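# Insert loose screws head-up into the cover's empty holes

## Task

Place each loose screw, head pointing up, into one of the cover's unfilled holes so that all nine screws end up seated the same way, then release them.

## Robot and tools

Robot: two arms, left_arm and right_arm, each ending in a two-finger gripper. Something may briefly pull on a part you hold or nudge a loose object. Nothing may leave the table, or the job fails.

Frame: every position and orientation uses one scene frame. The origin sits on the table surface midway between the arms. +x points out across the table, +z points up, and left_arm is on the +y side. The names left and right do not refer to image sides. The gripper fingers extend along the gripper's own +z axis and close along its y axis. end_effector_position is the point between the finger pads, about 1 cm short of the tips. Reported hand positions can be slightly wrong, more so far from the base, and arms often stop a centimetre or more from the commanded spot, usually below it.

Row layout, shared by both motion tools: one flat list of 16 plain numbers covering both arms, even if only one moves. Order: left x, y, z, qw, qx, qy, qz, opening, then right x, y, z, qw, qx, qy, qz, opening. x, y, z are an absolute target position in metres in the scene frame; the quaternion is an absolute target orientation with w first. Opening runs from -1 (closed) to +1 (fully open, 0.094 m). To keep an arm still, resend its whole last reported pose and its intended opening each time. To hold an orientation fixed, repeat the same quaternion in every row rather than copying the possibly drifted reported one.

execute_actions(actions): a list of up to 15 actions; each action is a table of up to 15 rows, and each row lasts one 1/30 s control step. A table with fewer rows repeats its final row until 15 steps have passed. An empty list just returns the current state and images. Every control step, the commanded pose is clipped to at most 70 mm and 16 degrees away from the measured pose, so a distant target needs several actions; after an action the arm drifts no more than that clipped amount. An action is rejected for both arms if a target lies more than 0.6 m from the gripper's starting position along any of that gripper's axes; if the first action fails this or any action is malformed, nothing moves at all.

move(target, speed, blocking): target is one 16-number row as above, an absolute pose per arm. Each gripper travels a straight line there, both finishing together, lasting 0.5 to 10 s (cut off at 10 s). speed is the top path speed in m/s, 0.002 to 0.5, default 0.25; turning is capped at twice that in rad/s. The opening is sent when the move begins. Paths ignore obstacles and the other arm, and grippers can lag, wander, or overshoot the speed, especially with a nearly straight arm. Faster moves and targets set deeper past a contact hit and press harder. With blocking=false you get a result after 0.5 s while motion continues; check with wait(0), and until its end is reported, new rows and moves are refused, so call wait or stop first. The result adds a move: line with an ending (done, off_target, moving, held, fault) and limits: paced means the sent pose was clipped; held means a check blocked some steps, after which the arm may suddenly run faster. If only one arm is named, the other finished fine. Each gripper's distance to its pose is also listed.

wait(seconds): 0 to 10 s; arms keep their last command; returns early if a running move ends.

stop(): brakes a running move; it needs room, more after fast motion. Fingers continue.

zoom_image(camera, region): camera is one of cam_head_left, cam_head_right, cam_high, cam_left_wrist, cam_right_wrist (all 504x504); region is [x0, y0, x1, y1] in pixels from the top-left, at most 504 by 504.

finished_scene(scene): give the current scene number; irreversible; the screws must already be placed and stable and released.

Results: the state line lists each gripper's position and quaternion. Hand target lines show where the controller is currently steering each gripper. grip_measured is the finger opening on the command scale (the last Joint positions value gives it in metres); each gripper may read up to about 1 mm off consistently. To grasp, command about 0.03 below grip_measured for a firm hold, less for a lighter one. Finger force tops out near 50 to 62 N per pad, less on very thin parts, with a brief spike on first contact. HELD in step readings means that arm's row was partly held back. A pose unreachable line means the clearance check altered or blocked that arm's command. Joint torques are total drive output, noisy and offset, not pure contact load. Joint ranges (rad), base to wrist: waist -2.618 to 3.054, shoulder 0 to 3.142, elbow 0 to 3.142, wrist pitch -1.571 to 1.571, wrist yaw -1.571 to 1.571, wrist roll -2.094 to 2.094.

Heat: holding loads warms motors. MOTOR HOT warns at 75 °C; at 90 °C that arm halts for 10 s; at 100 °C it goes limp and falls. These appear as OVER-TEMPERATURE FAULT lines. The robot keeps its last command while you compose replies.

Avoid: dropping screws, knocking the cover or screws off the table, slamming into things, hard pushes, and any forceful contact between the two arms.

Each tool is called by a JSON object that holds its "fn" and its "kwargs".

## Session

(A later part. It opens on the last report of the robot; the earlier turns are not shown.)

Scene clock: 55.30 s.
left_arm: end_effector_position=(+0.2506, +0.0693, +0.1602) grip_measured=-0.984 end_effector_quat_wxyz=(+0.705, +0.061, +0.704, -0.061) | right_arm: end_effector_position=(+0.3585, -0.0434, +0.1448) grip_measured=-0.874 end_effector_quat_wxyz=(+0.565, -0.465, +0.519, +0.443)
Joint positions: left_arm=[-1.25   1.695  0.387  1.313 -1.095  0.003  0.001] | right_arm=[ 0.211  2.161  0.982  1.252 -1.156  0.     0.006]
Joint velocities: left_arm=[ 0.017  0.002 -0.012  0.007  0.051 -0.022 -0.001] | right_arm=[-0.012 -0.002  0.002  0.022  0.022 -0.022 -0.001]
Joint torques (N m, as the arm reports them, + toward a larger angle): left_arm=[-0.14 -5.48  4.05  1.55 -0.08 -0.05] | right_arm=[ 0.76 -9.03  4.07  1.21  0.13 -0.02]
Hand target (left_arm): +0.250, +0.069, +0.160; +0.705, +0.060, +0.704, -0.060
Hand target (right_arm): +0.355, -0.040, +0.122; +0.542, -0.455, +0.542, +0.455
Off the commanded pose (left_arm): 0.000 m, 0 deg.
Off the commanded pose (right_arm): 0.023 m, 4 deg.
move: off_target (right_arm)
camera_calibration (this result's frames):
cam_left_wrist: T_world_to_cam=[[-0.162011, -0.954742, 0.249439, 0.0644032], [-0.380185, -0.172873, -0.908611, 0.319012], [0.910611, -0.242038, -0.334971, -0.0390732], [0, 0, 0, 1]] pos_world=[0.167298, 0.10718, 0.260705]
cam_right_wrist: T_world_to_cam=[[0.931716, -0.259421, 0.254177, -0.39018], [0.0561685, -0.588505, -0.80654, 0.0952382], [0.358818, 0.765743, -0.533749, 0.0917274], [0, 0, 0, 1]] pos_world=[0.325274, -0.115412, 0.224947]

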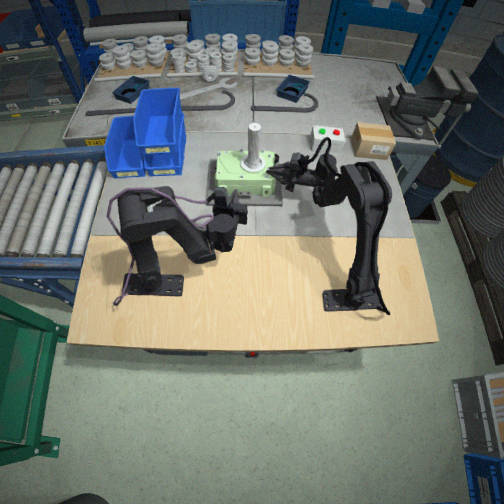

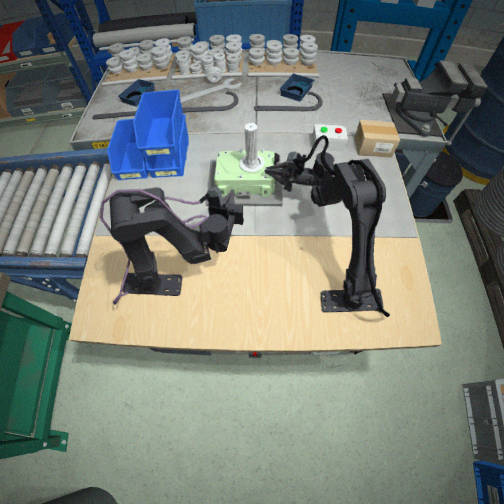

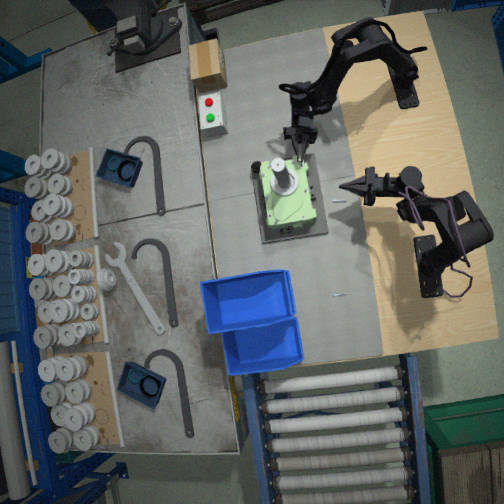

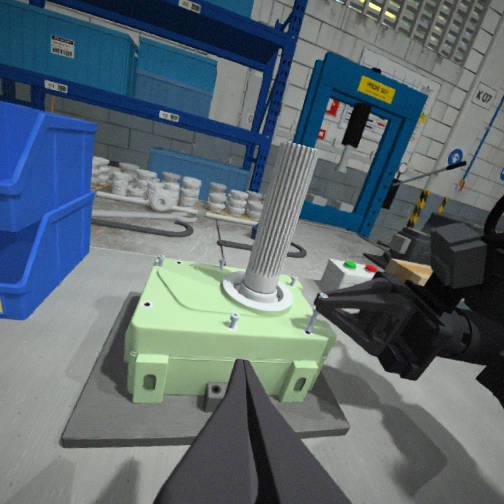

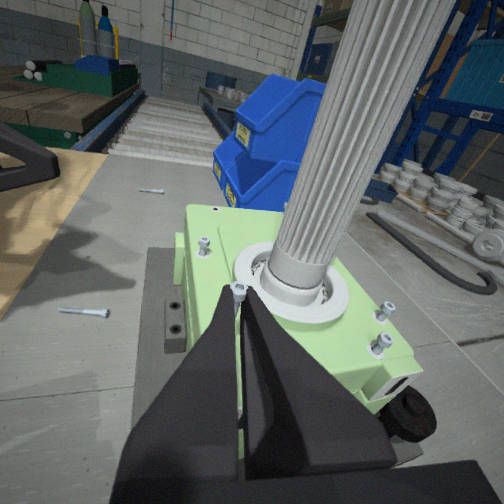

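Pull −x with pressure.

{"fn": "move", "kwargs": {"target": [0.2505,0.069,0.16,0.704,0.06,0.704,-0.06,-1,0.349,-0.043,0.128,0.542,-0.455,0.542,0.455,-1], "speed": 0.006}}

{"fn": "zoom_image", "kwargs": {"camera": "cam_left_wrist", "region": [250,260,370,360]}}

Scene clock: 61.70 s.
left_arm: end_effector_position=(+0.2506, +0.0693, +0.1602) grip_measured=-0.984 end_effector_quat_wxyz=(+0.705, +0.061, +0.704, -0.061) | right_arm: end_effector_position=(+0.3574, -0.0446, +0.1444) grip_measured=-0.874 end_effector_quat_wxyz=(+0.571, -0.464, +0.517, +0.437)
Joint positions: left_arm=[-1.25   1.695  0.387  1.313 -1.095  0.003  0.001] | right_arm=[ 0.211  2.161  0.966  1.28  -1.144  0.     0.006]
Joint velocities: left_arm=[ 0.017 -0.017 -0.007  0.037 -0.037  0.007 -0.   ] | right_arm=[-0.007  0.012 -0.002  0.022 -0.037  0.095 -0.   ]
Joint torques (N m, as the arm reports them, + toward a larger angle): left_arm=[-0.13 -5.49  4.04  1.54 -0.08 -0.05] | right_arm=[  0.49 -11.67   2.72   1.    -0.03   0.07]
Hand target (left_arm): +0.250, +0.069, +0.160; +0.705, +0.060, +0.704, -0.060
Hand target (right_arm): +0.349, -0.043, +0.129; +0.542, -0.454, +0.541, +0.455
Off the commanded pose (left_arm): 0.000 m, 0 deg.
Off the commanded pose (right_arm): 0.019 m, 5 deg.
move: off_target (right_arm)
camera_calibration (this result's frames):
cam_left_wrist: T_world_to_cam=[[-0.162011, -0.954742, 0.249439, 0.0644032], [-0.380185, -0.172873, -0.908611, 0.319012], [0.910611, -0.242038, -0.334971, -0.0390732], [0, 0, 0, 1]] pos_world=[0.167298, 0.10718, 0.260705]
cam_right_wrist: T_world_to_cam=[[0.925373, -0.271737, 0.264279, -0.389023], [0.058711, -0.586038, -0.808154, 0.0937019], [0.374483, 0.76336, -0.52635, 0.0860864], [0, 0, 0, 1]] pos_world=[0.322253, -0.116514, 0.223848]

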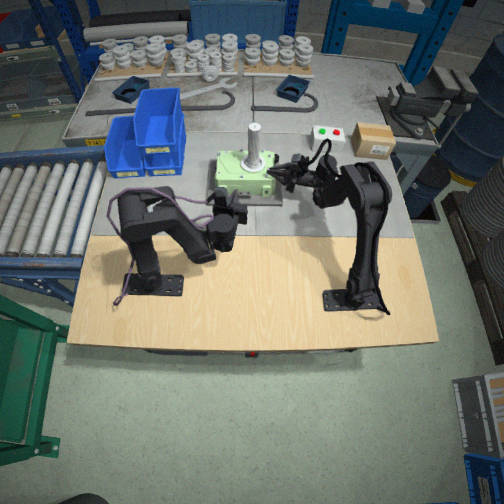

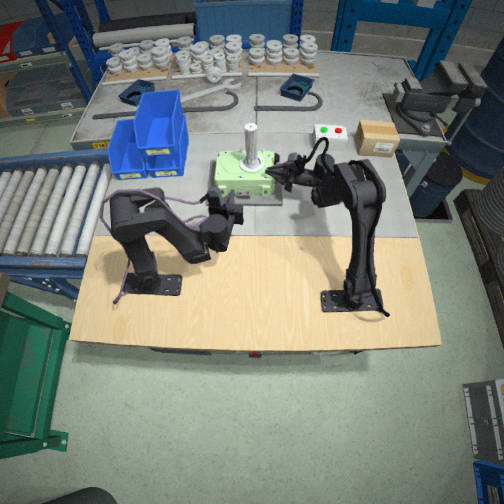

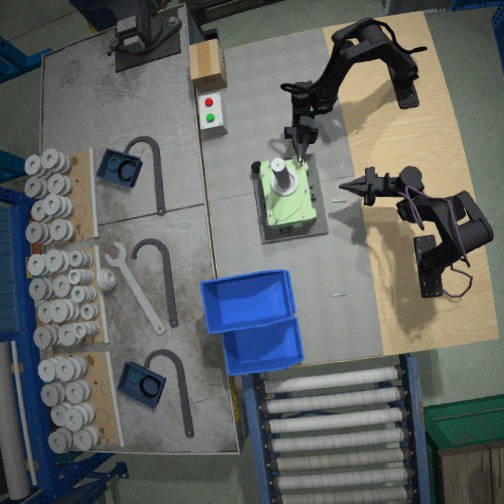

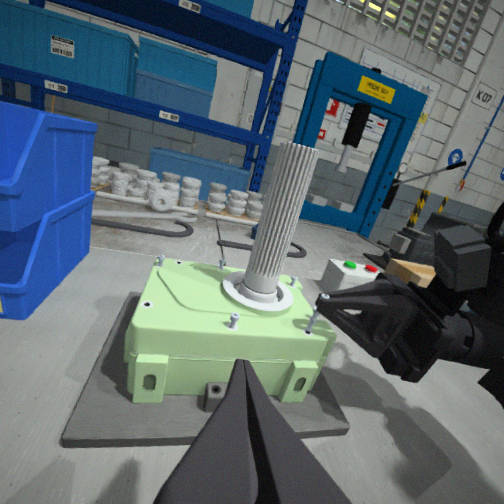

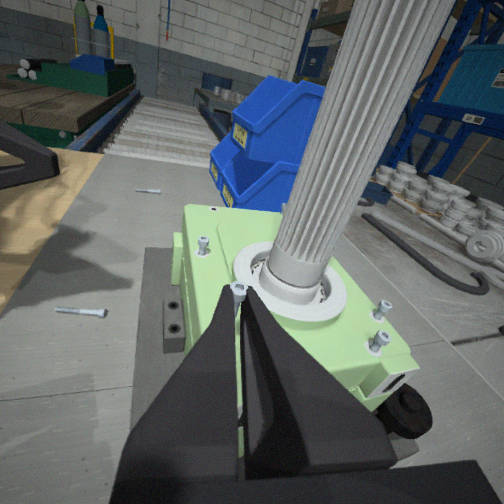

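Region (250, 260, 370, 360) of cam_left_wrist's 504x504 image, scaled by 4.200, with more detail than that image has.

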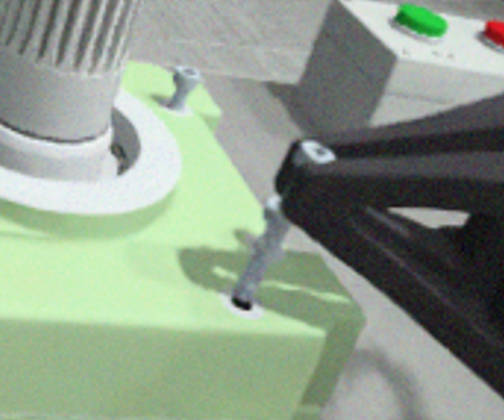

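Too much friction; ease pressure.

{"fn": "move", "kwargs": {"target": [0.2505,0.069,0.16,0.704,0.06,0.704,-0.06,-1,0.353,-0.043,0.142,0.542,-0.455,0.542,0.455,-1], "speed": 0.004}}

{"fn": "zoom_image", "kwargs": {"camera": "cam_left_wrist", "region": [250,260,370,360]}}

Scene clock: 72.03 s.
left_arm: end_effector_position=(+0.2506, +0.0693, +0.1602) grip_measured=-0.984 end_effector_quat_wxyz=(+0.705, +0.061, +0.704, -0.061) | right_arm: end_effector_position=(+0.3580, -0.0448, +0.1448) grip_measured=-0.874 end_effector_quat_wxyz=(+0.562, -0.457, +0.529, +0.442)
Joint positions: left_arm=[-1.25   1.695  0.387  1.313 -1.095  0.003  0.001] | right_arm=[ 0.211  2.144  0.965  1.232 -1.139  0.003  0.006]
Joint velocities: left_arm=[ 0.017  0.032 -0.027 -0.022  0.007  0.007 -0.001] | right_arm=[-0.002 -0.007  0.002  0.051 -0.022  0.007  0.   ]
Joint torques (N m, as the arm reports them, + toward a larger angle): left_arm=[-0.13 -5.47  4.02  1.56 -0.08 -0.04] | right_arm=[  0.31 -12.84   4.62   1.    -0.1    0.04]
Hand target (left_arm): +0.251, +0.069, +0.160; +0.705, +0.060, +0.704, -0.060
Hand target (right_arm): +0.353, -0.043, +0.142; +0.545, -0.454, +0.539, +0.454
Off the commanded pose (left_arm): 0.000 m, 0 deg.
Off the commanded pose (right_arm): 0.006 m, 3 deg.
move: off_target (right_arm; path cut at 10 s)
camera_calibration (this result's frames):
cam_left_wrist: T_world_to_cam=[[-0.162011, -0.954742, 0.249439, 0.0644032], [-0.380185, -0.172873, -0.908611, 0.319012], [0.910611, -0.242038, -0.334971, -0.0390732], [0, 0, 0, 1]] pos_world=[0.167298, 0.10718, 0.260705]
cam_right_wrist: T_world_to_cam=[[0.932781, -0.273865, 0.234343, -0.388224], [0.0287013, -0.591655, -0.80568, 0.104023], [0.359298, 0.758249, -0.544024, 0.0939139], [0, 0, 0, 1]] pos_world=[0.325399, -0.115985, 0.225878]

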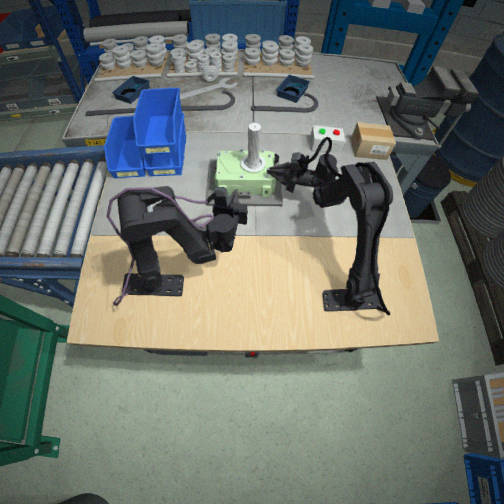

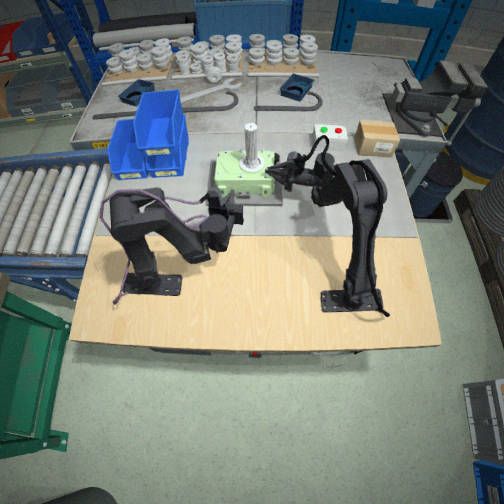

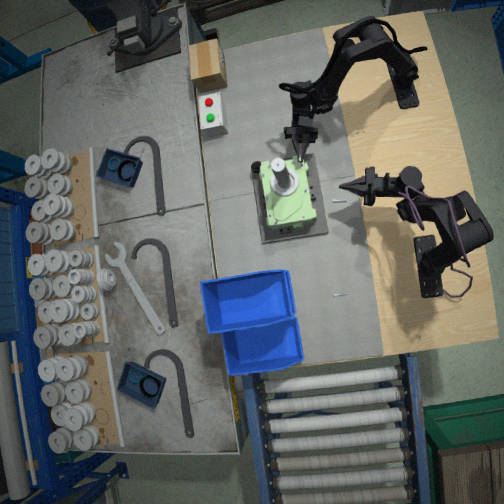

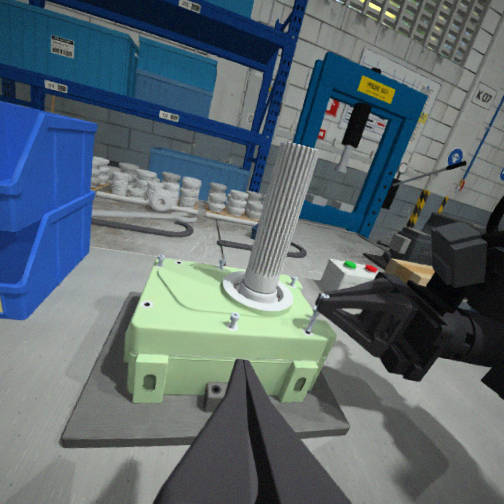

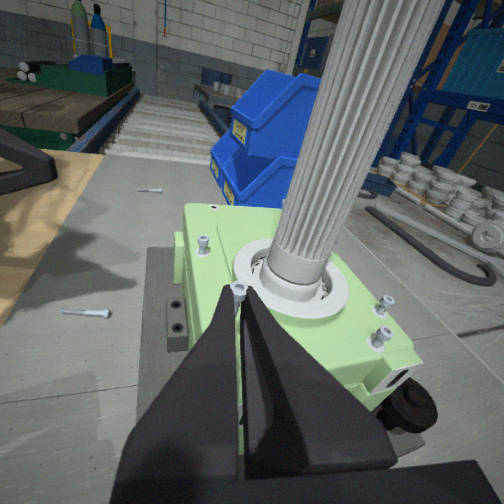

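Region (250, 260, 370, 360) of cam_left_wrist's 504x504 image, scaled by 4.200, with more detail than that image has.

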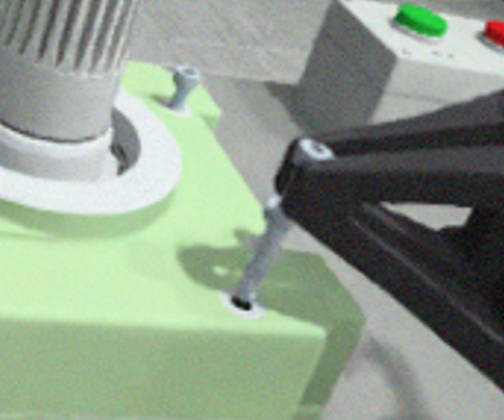

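{"fn": "execute_actions", "kwargs": {"actions": [[[0.2505,0.069,0.16,0.704,0.06,0.704,-0.06,-1,0.352,-0.043,0.152,0.542,-0.455,0.542,0.455,-1]],[[0.2505,0.069,0.16,0.704,0.06,0.704,-0.06,-1,0.352,-0.043,0.152,0.542,-0.455,0.542,0.455,-1]]]}}

{"fn": "zoom_image", "kwargs": {"camera": "cam_left_wrist", "region": [250,260,370,360]}}

Scene clock: 73.10 s.
left_arm: end_effector_position=(+0.2506, +0.0693, +0.1602) grip_measured=-0.984 end_effector_quat_wxyz=(+0.705, +0.061, +0.704, -0.061) | right_arm: end_effector_position=(+0.3564, -0.0447, +0.1471) grip_measured=-0.874 end_effector_quat_wxyz=(+0.545, -0.451, +0.543, +0.452)
Joint positions: left_arm=[-1.25   1.695  0.387  1.313 -1.095  0.003  0.001] | right_arm=[ 0.211  2.113  0.965  1.154 -1.146  0.006  0.006]
Joint velocities: left_arm=[ 0.002 -0.022 -0.017 -0.081 -0.037 -0.022  0.001] | right_arm=[ 0.017 -0.007 -0.002 -0.051 -0.022 -0.081  0.001]
Joint torques (N m, as the arm reports them, + toward a larger angle): left_arm=[-0.14 -5.47  4.05  1.55 -0.09 -0.04] | right_arm=[  0.34 -13.47   4.82   1.26  -0.08  -0.06]
Hand target (left_arm): +0.250, +0.069, +0.160; +0.705, +0.060, +0.704, -0.060
Hand target (right_arm): +0.352, -0.043, +0.152; +0.542, -0.454, +0.541, +0.455
Off the commanded pose (left_arm): 0.000 m, 0 deg.
Off the commanded pose (right_arm): 0.007 m, 1 deg.
Step readings (end_effector_position; steps 1 to 15: 1st action; 16 to 30: 2nd action):
0: left_arm (+0.2506, +0.0693, +0.1602) | right_arm (+0.3581, -0.0447, +0.1448)
1: left_arm (+0.2506, +0.0693, +0.1602) | right_arm (+0.3580, -0.0448, +0.1456)
2: left_arm (+0.2506, +0.0693, +0.1602) | right_arm (+0.3577, -0.0447, +0.1463)
4: left_arm (+0.2506, +0.0693, +0.1602) | right_arm (+0.3571, -0.0447, +0.1488)
8: left_arm (+0.2506, +0.0693, +0.1602) | right_arm (+0.3566, -0.0447, +0.1508)
15: left_arm (+0.2506, +0.0693, +0.1602) | right_arm (+0.3564, -0.0447, +0.1483)
16: left_arm (+0.2506, +0.0693, +0.1602) | right_arm (+0.3564, -0.0447, +0.1481)
17: left_arm (+0.2506, +0.0693, +0.1602) | right_arm (+0.3564, -0.0447, +0.1479)
19: left_arm (+0.2506, +0.0693, +0.1602) | right_arm (+0.3564, -0.0447, +0.1477)
23: left_arm (+0.2506, +0.0693, +0.1602) | right_arm (+0.3564, -0.0447, +0.1473)
30: end_effector_position above
camera_calibration (this result's frames):
cam_left_wrist: T_world_to_cam=[[-0.162011, -0.954742, 0.249439, 0.0644032], [-0.380185, -0.172873, -0.908611, 0.319012], [0.910611, -0.242038, -0.334971, -0.0390732], [0, 0, 0, 1]] pos_world=[0.167298, 0.10718, 0.260705]
cam_right_wrist: T_world_to_cam=[[0.944809, -0.265472, 0.191989, -0.384885], [-0.0060858, -0.600131, -0.799879, 0.117124], [0.327564, 0.754564, -0.568625, 0.110432], [0, 0, 0, 1]] pos_world=[0.328182, -0.115214, 0.230373]

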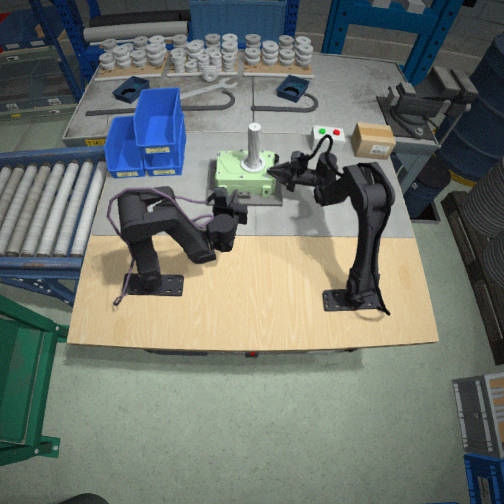

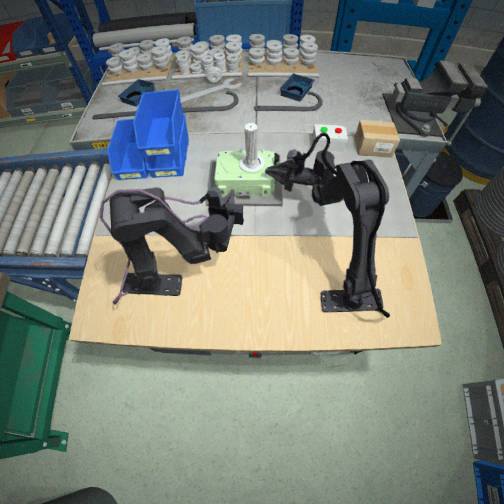

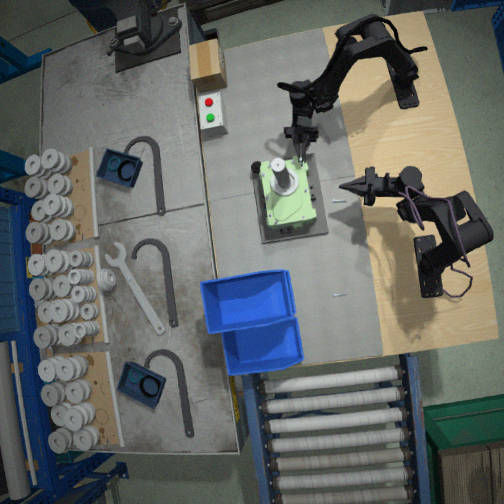

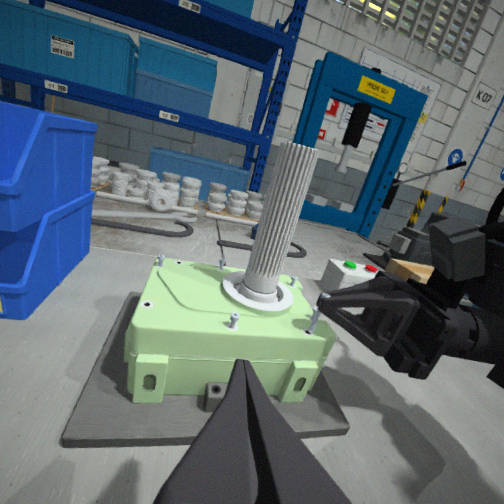

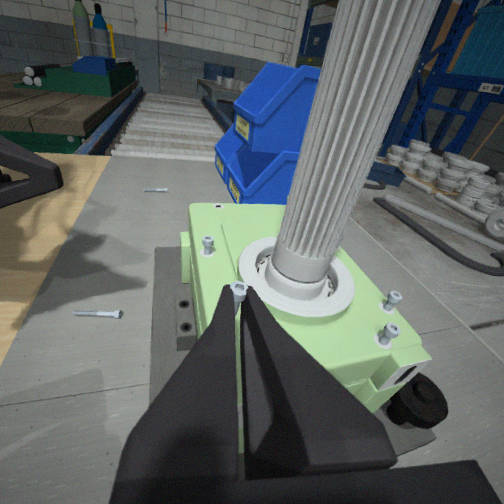

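Region (250, 260, 370, 360) of cam_left_wrist's 504x504 image, scaled by 4.200, with more detail than that image has.

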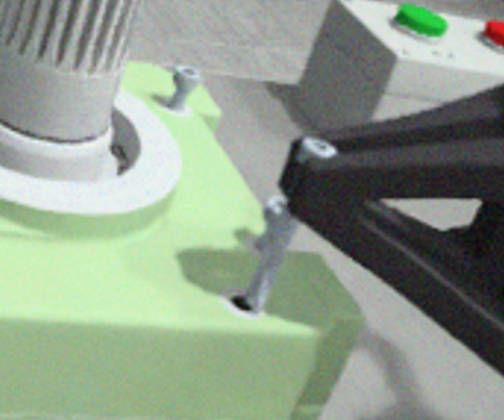

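Need +y 3 mm, then down.

{"fn": "move", "kwargs": {"target": [0.2505,0.069,0.16,0.704,0.06,0.704,-0.06,-1,0.357,-0.038,0.146,0.542,-0.455,0.542,0.455,-1], "speed": 0.006}}

{"fn": "move", "kwargs": {"target": [0.2505,0.069,0.16,0.704,0.06,0.704,-0.06,-1,0.357,-0.041,0.13,0.542,-0.455,0.542,0.455,-1], "speed": 0.008}}

{"fn": "zoom_image", "kwargs": {"camera": "cam_left_wrist", "region": [250,260,370,360]}}

Scene clock: 74.57 s.
left_arm: end_effector_position=(+0.2506, +0.0693, +0.1602) grip_measured=-0.984 end_effector_quat_wxyz=(+0.705, +0.061, +0.704, -0.061) | right_arm: end_effector_position=(+0.3548, -0.0422, +0.1472) grip_measured=-0.874 end_effector_quat_wxyz=(+0.544, -0.453, +0.541, +0.453)
Joint positions: left_arm=[-1.25   1.695  0.387  1.313 -1.095  0.003  0.001] | right_arm=[ 0.217  2.113  0.965  1.155 -1.146  0.005  0.006]
Joint velocities: left_arm=[ 0.012  0.002  0.007 -0.037 -0.037 -0.022  0.001] | right_arm=[ 0.012 -0.002  0.017  0.051 -0.037 -0.051 -0.002]
Joint torques (N m, as the arm reports them, + toward a larger angle): left_arm=[-0.13 -5.46  4.04  1.55 -0.08 -0.04] | right_arm=[  0.5  -10.73   6.88   1.35   0.01  -0.06]
Hand target (left_arm): +0.250, +0.069, +0.160; +0.705, +0.060, +0.704, -0.060
Hand target (right_arm): +0.357, -0.038, +0.146; +0.542, -0.455, +0.541, +0.455
Off the commanded pose (left_arm): 0.000 m, 0 deg.
Off the commanded pose (right_arm): 0.005 m, 0 deg.
move: done
camera_calibration (this result's frames):
cam_left_wrist: T_world_to_cam=[[-0.162011, -0.954742, 0.249439, 0.0644032], [-0.380185, -0.172873, -0.908611, 0.319012], [0.910611, -0.242038, -0.334971, -0.0390732], [0, 0, 0, 1]] pos_world=[0.167298, 0.10718, 0.260705]
cam_right_wrist: T_world_to_cam=[[0.945978, -0.259688, 0.194133, -0.383194], [-0.000632633, -0.600227, -0.79983, 0.116731], [0.324229, 0.756499, -0.567966, 0.110342], [0, 0, 0, 1]] pos_world=[0.326791, -0.112919, 0.230426]

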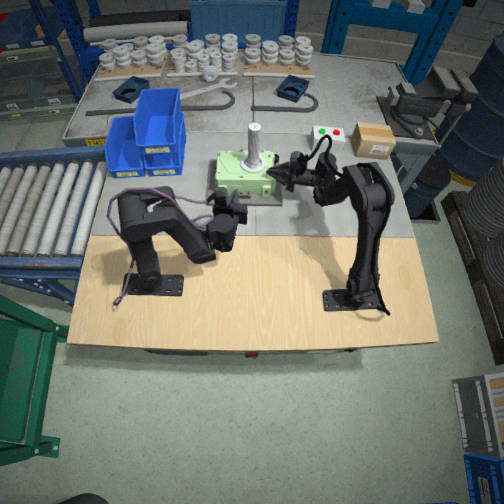

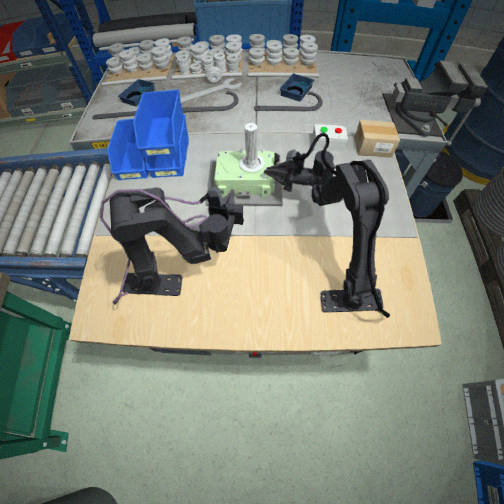

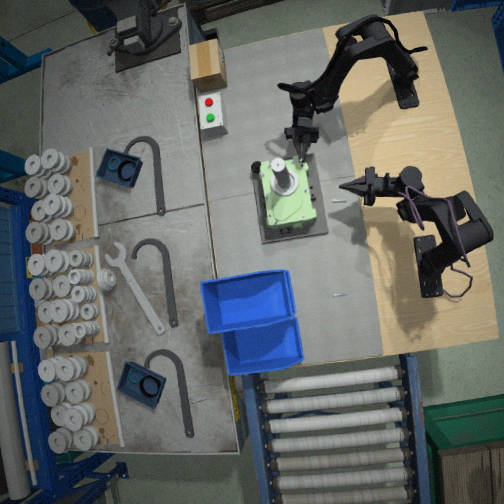

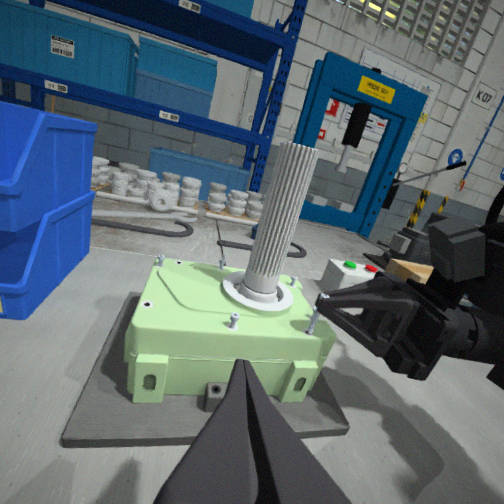

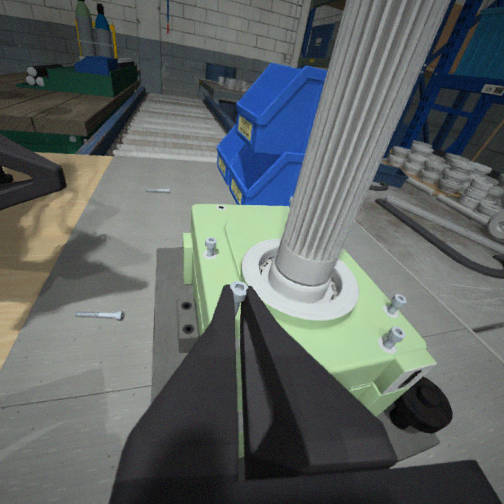

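Scene clock: 76.97 s.
left_arm: end_effector_position=(+0.2506, +0.0693, +0.1602) grip_measured=-0.984 end_effector_quat_wxyz=(+0.705, +0.061, +0.704, -0.061) | right_arm: end_effector_position=(+0.3546, -0.0420, +0.1449) grip_measured=-0.874 end_effector_quat_wxyz=(+0.556, -0.460, +0.528, +0.448)
Joint positions: left_arm=[-1.25   1.695  0.387  1.313 -1.095  0.003  0.001] | right_arm=[ 0.217  2.139  0.965  1.22  -1.149  0.004  0.006]
Joint velocities: left_arm=[-0.022 -0.002 -0.007 -0.051  0.007  0.022  0.   ] | right_arm=[-0.002  0.002  0.002 -0.007  0.022 -0.007  0.001]
Joint torques (N m, as the arm reports them, + toward a larger angle): left_arm=[-0.15 -5.46  4.04  1.55 -0.09 -0.04] | right_arm=[ 0.02 -9.01  5.86  1.25  0.02 -0.05]
Hand target (left_arm): +0.250, +0.069, +0.160; +0.705, +0.060, +0.704, -0.060
Hand target (right_arm): +0.356, -0.041, +0.130; +0.542, -0.454, +0.542, +0.455
Off the commanded pose (left_arm): 0.000 m, 0 deg.
Off the commanded pose (right_arm): 0.015 m, 2 deg.
move: off_target (right_arm)
camera_calibration (this result's frames):
cam_left_wrist: T_world_to_cam=[[-0.162011, -0.954742, 0.249439, 0.0644032], [-0.380185, -0.172873, -0.908611, 0.319012], [0.910611, -0.242038, -0.334971, -0.0390732], [0, 0, 0, 1]] pos_world=[0.167298, 0.10718, 0.260705]
cam_right_wrist: T_world_to_cam=[[0.938905, -0.258396, 0.227351, -0.384824], [0.0317206, -0.592789, -0.804733, 0.104593], [0.342711, 0.76278, -0.548376, 0.0997865], [0, 0, 0, 1]] pos_world=[0.323797, -0.11355, 0.22638]

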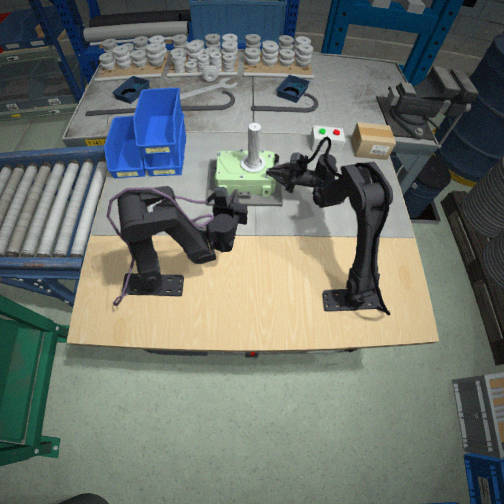

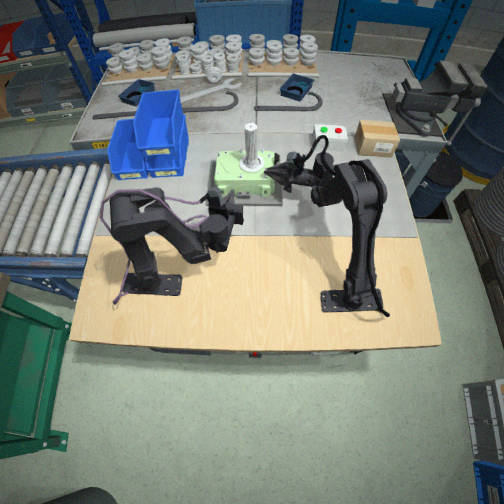

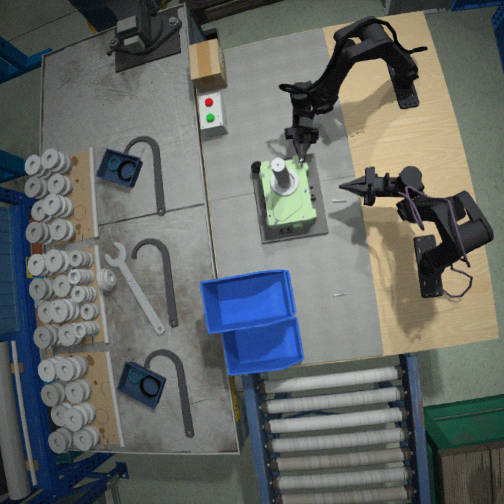

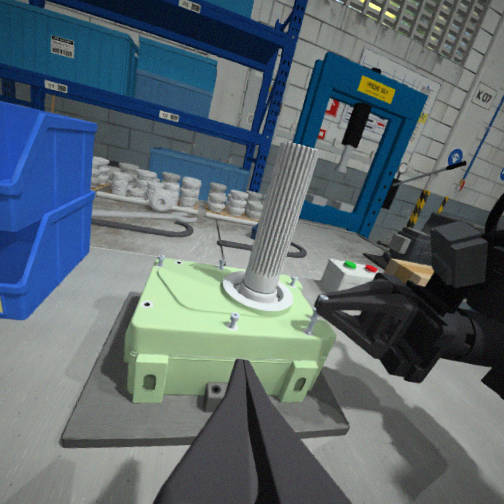

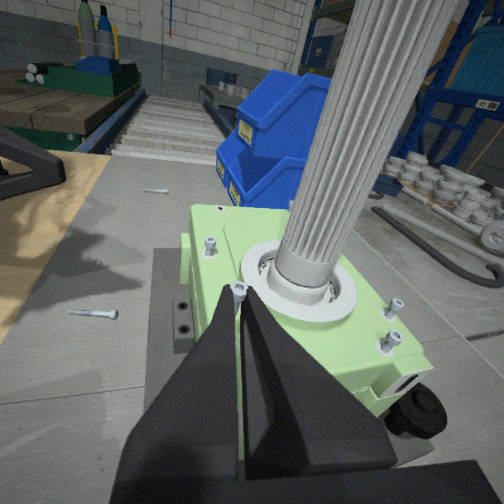

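Region (250, 260, 370, 360) of cam_left_wrist's 504x504 image, scaled by 4.200, with more detail than that image has.

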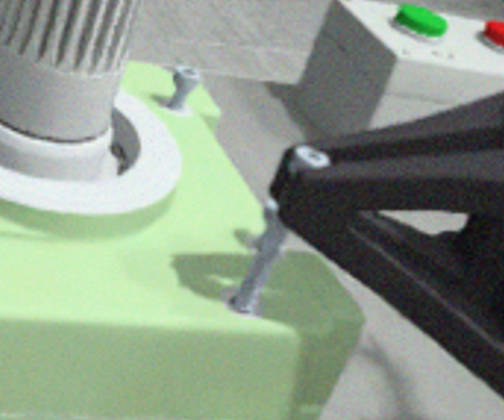

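Need +1.5 x while pressing.

{"fn": "execute_actions", "kwargs": {"actions": [[[0.2505,0.069,0.16,0.704,0.06,0.704,-0.06,-1,0.362,-0.041,0.13,0.542,-0.455,0.542,0.455,-1]],[[0.2505,0.069,0.16,0.704,0.06,0.704,-0.06,-1,0.364,-0.041,0.13,0.542,-0.455,0.542,0.455,-1]],[[0.2505,0.069,0.16,0.704,0.06,0.704,-0.06,-1,0.366,-0.041,0.13,0.542,-0.455,0.542,0.455,-1]]]}}

{"fn": "zoom_image", "kwargs": {"camera": "cam_left_wrist", "region": [250,260,370,360]}}

Scene clock: 78.60 s.
left_arm: end_effector_position=(+0.2506, +0.0693, +0.1602) grip_measured=-0.984 end_effector_quat_wxyz=(+0.705, +0.061, +0.704, -0.061) | right_arm: end_effector_position=(+0.3588, -0.0400, +0.1451) grip_measured=-0.874 end_effector_quat_wxyz=(+0.556, -0.465, +0.522, +0.450)
Joint positions: left_arm=[-1.25   1.695  0.387  1.313 -1.095  0.003  0.001] | right_arm=[ 0.217  2.16   0.997  1.22  -1.162  0.004  0.006]
Joint velocities: left_arm=[ 0.007 -0.002  0.007  0.007 -0.037  0.037 -0.   ] | right_arm=[ 0.007  0.007  0.007  0.007 -0.037  0.066 -0.   ]
Joint torques (N m, as the arm reports them, + toward a larger angle): left_arm=[-0.15 -5.47  4.04  1.55 -0.08 -0.04] | right_arm=[-0.3  -9.17  6.6   1.08  0.08 -0.03]
Hand target (left_arm): +0.250, +0.069, +0.160; +0.705, +0.060, +0.704, -0.060
Hand target (right_arm): +0.365, -0.041, +0.130; +0.542, -0.454, +0.541, +0.455
Off the commanded pose (left_arm): 0.000 m, 0 deg.
Off the commanded pose (right_arm): 0.017 m, 3 deg.
Step readings (end_effector_position; steps 1 to 15: 1st action; 16 to 30: 2nd action; 31 to 45: 3rd action):
0: left_arm (+0.2506, +0.0693, +0.1602) | right_arm (+0.3546, -0.0420, +0.1450)
1: left_arm (+0.2506, +0.0693, +0.1602) | right_arm (+0.3548, -0.0418, +0.1449)
2: left_arm (+0.2506, +0.0693, +0.1602) | right_arm (+0.3553, -0.0415, +0.1449)
4: left_arm (+0.2506, +0.0693, +0.1602) | right_arm (+0.3562, -0.0411, +0.1448)
8: left_arm (+0.2506, +0.0693, +0.1602) | right_arm (+0.3562, -0.0410, +0.1449)
15: left_arm (+0.2506, +0.0693, +0.1602) | right_arm (+0.3562, -0.0410, +0.1449)
16: left_arm (+0.2506, +0.0693, +0.1602) | right_arm (+0.3562, -0.0410, +0.1449)
17: left_arm (+0.2506, +0.0693, +0.1602) | right_arm (+0.3562, -0.0410, +0.1449)
19: left_arm (+0.2506, +0.0693, +0.1602) | right_arm (+0.3562, -0.0410, +0.1449)
23: left_arm (+0.2506, +0.0693, +0.1602) | right_arm (+0.3562, -0.0410, +0.1449)
30: left_arm (+0.2506, +0.0693, +0.1602) | right_arm (+0.3562, -0.0410, +0.1449)
31: left_arm (+0.2506, +0.0693, +0.1602) | right_arm (+0.3565, -0.0409, +0.1450)
32: left_arm (+0.2506, +0.0693, +0.1602) | right_arm (+0.3573, -0.0405, +0.1449)
34: left_arm (+0.2506, +0.0693, +0.1602) | right_arm (+0.3586, -0.0401, +0.1451)
38: left_arm (+0.2506, +0.0693, +0.1602) | right_arm (+0.3588, -0.0400, +0.1451)
45: end_effector_position above
camera_calibration (this result's frames):
cam_left_wrist: T_world_to_cam=[[-0.162011, -0.954742, 0.249439, 0.0644032], [-0.380185, -0.172873, -0.908611, 0.319012], [0.910611, -0.242038, -0.334971, -0.0390732], [0, 0, 0, 1]] pos_world=[0.167298, 0.10718, 0.260705]
cam_right_wrist: T_world_to_cam=[[0.939647, -0.246703, 0.23707, -0.389461], [0.0481565, -0.590632, -0.805503, 0.100121], [0.338741, 0.768305, -0.543105, 0.0978377], [0, 0, 0, 1]] pos_world=[0.327992, -0.112115, 0.226113]

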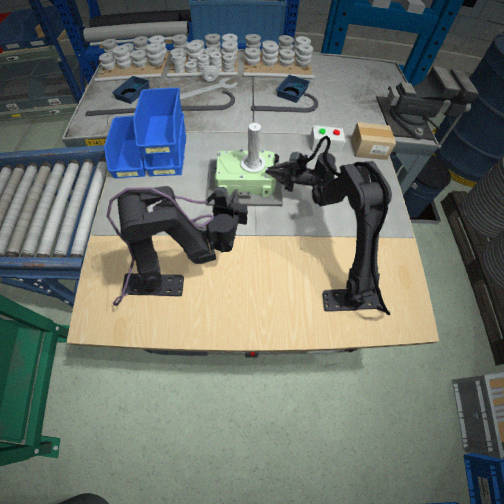

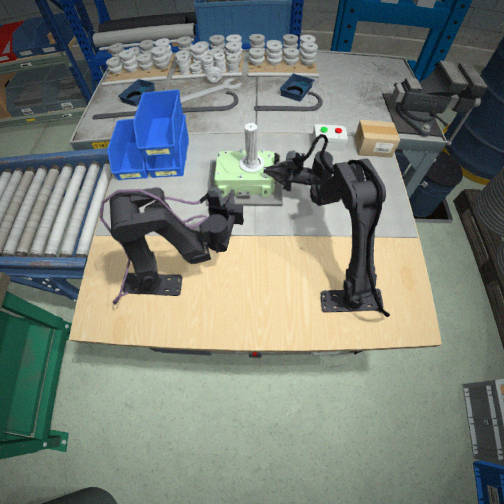

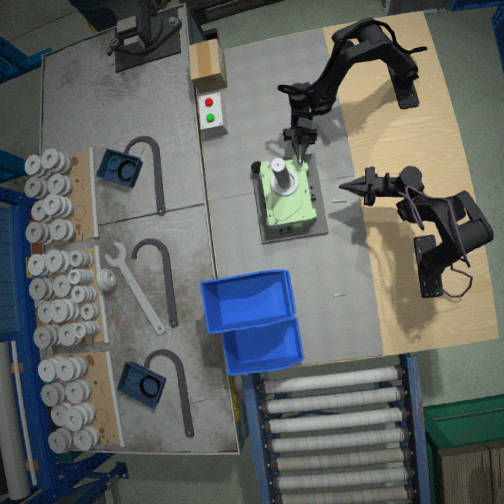

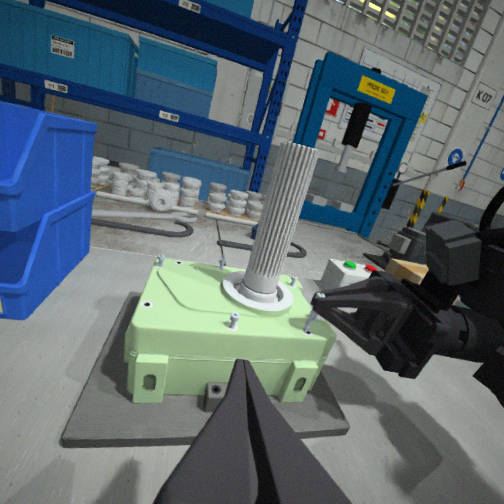

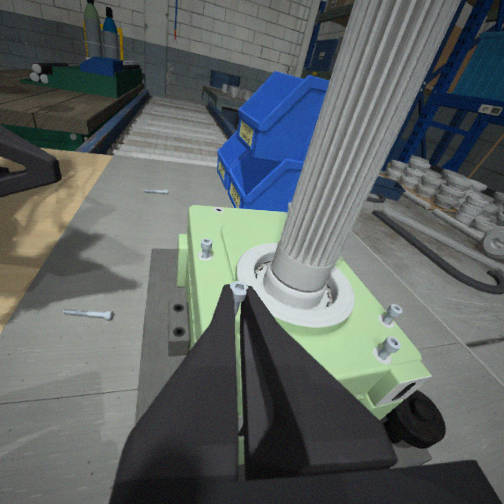

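Region (250, 260, 370, 360) of cam_left_wrist's 504x504 image, scaled by 4.200, with more detail than that image has.

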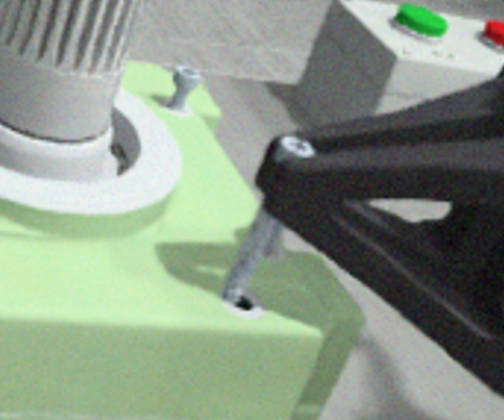

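{"fn": "execute_actions", "kwargs": {"actions": [[[0.2505,0.069,0.16,0.704,0.06,0.704,-0.06,-1,0.354,-0.045,0.134,0.542,-0.455,0.542,0.455,-1]],[[0.2505,0.069,0.16,0.704,0.06,0.704,-0.06,-1,0.352,-0.047,0.134,0.542,-0.455,0.542,0.455,-1]]]}}

{"fn": "zoom_image", "kwargs": {"camera": "cam_left_wrist", "region": [250,260,370,360]}}

Scene clock: 79.73 s.
left_arm: end_effector_position=(+0.2506, +0.0693, +0.1602) grip_measured=-0.984 end_effector_quat_wxyz=(+0.705, +0.061, +0.704, -0.061) | right_arm: end_effector_position=(+0.3566, -0.0425, +0.1443) grip_measured=-0.874 end_effector_quat_wxyz=(+0.563, -0.465, +0.519, +0.445)
Joint positions: left_arm=[-1.25   1.695  0.387  1.313 -1.095  0.003  0.001] | right_arm=[ 0.214  2.16   0.976  1.256 -1.155  0.004  0.006]
Joint velocities: left_arm=[ 0.012 -0.002  0.012 -0.139 -0.066  0.022  0.   ] | right_arm=[-0.007 -0.002 -0.027  0.037  0.007 -0.022  0.001]
Joint torques (N m, as the arm reports them, + toward a larger angle): left_arm=[-0.14 -5.48  4.04  1.55 -0.08 -0.04] | right_arm=[ -0.48 -12.76   2.77   1.01  -0.04   0.04]
Hand target (left_arm): +0.250, +0.069, +0.160; +0.705, +0.060, +0.704, -0.060
Hand target (right_arm): +0.352, -0.047, +0.134; +0.542, -0.454, +0.541, +0.456
Off the commanded pose (left_arm): 0.000 m, 0 deg.
Off the commanded pose (right_arm): 0.012 m, 4 deg.
Step readings (end_effector_position; steps 1 to 15: 1st action; 16 to 30: 2nd action):
0: left_arm (+0.2506, +0.0693, +0.1602) | right_arm (+0.3588, -0.0400, +0.1451)
1: left_arm (+0.2506, +0.0693, +0.1602) | right_arm (+0.3584, -0.0401, +0.1446)
2: left_arm (+0.2506, +0.0693, +0.1602) | right_arm (+0.3578, -0.0402, +0.1444)
4: left_arm (+0.2506, +0.0693, +0.1602) | right_arm (+0.3577, -0.0405, +0.1446)
8: left_arm (+0.2506, +0.0693, +0.1602) | right_arm (+0.3575, -0.0407, +0.1447)
15: left_arm (+0.2506, +0.0693, +0.1602) | right_arm (+0.3574, -0.0407, +0.1447)
16: left_arm (+0.2506, +0.0693, +0.1602) | right_arm (+0.3573, -0.0408, +0.1444)
17: left_arm (+0.2506, +0.0693, +0.1602) | right_arm (+0.3571, -0.0412, +0.1443)
19: left_arm (+0.2506, +0.0693, +0.1602) | right_arm (+0.3569, -0.0420, +0.1443)
23: left_arm (+0.2506, +0.0693, +0.1602) | right_arm (+0.3567, -0.0424, +0.1443)
30: end_effector_position above
camera_calibration (this result's frames):
cam_left_wrist: T_world_to_cam=[[-0.162011, -0.954742, 0.249439, 0.0644032], [-0.380185, -0.172873, -0.908611, 0.319012], [0.910611, -0.242038, -0.334971, -0.0390732], [0, 0, 0, 1]] pos_world=[0.167298, 0.10718, 0.260705]
cam_right_wrist: T_world_to_cam=[[0.933574, -0.256981, 0.249802, -0.387951], [0.0541742, -0.587819, -0.807177, 0.0962785], [0.354267, 0.767092, -0.534851, 0.0932264], [0, 0, 0, 1]] pos_world=[0.323938, -0.114615, 0.224487]

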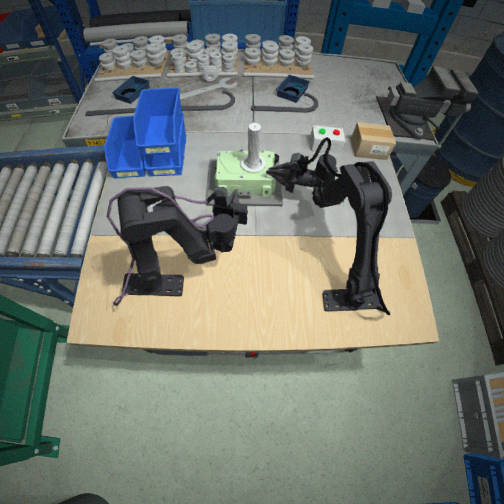

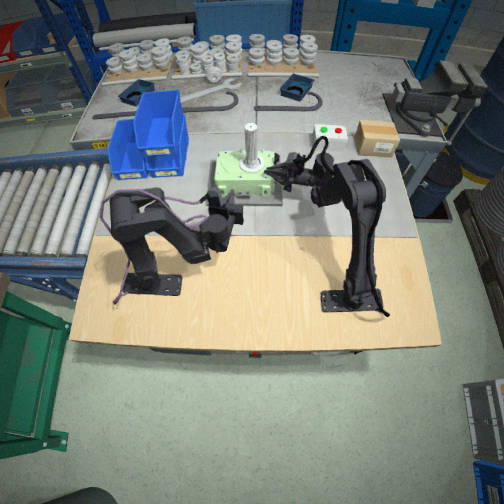

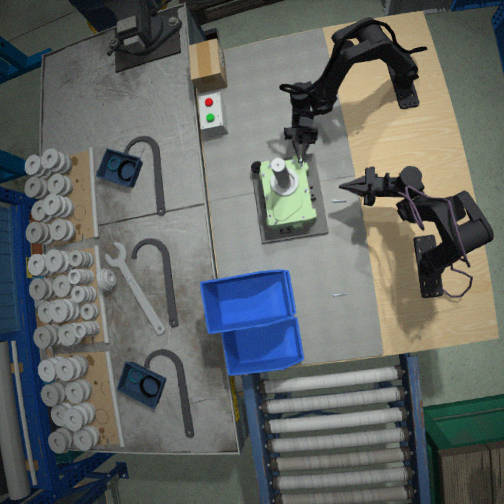

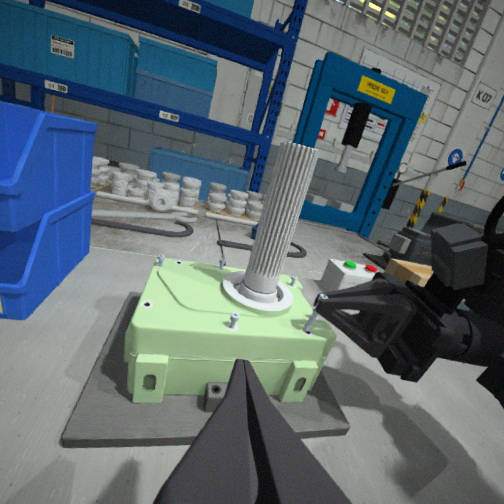

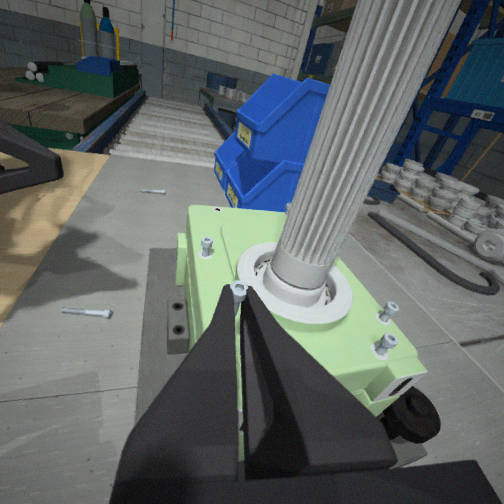

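Region (250, 260, 370, 360) of cam_left_wrist's 504x504 image, scaled by 4.200, with more detail than that image has.

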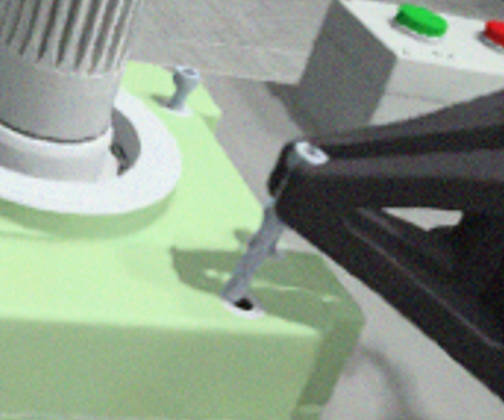

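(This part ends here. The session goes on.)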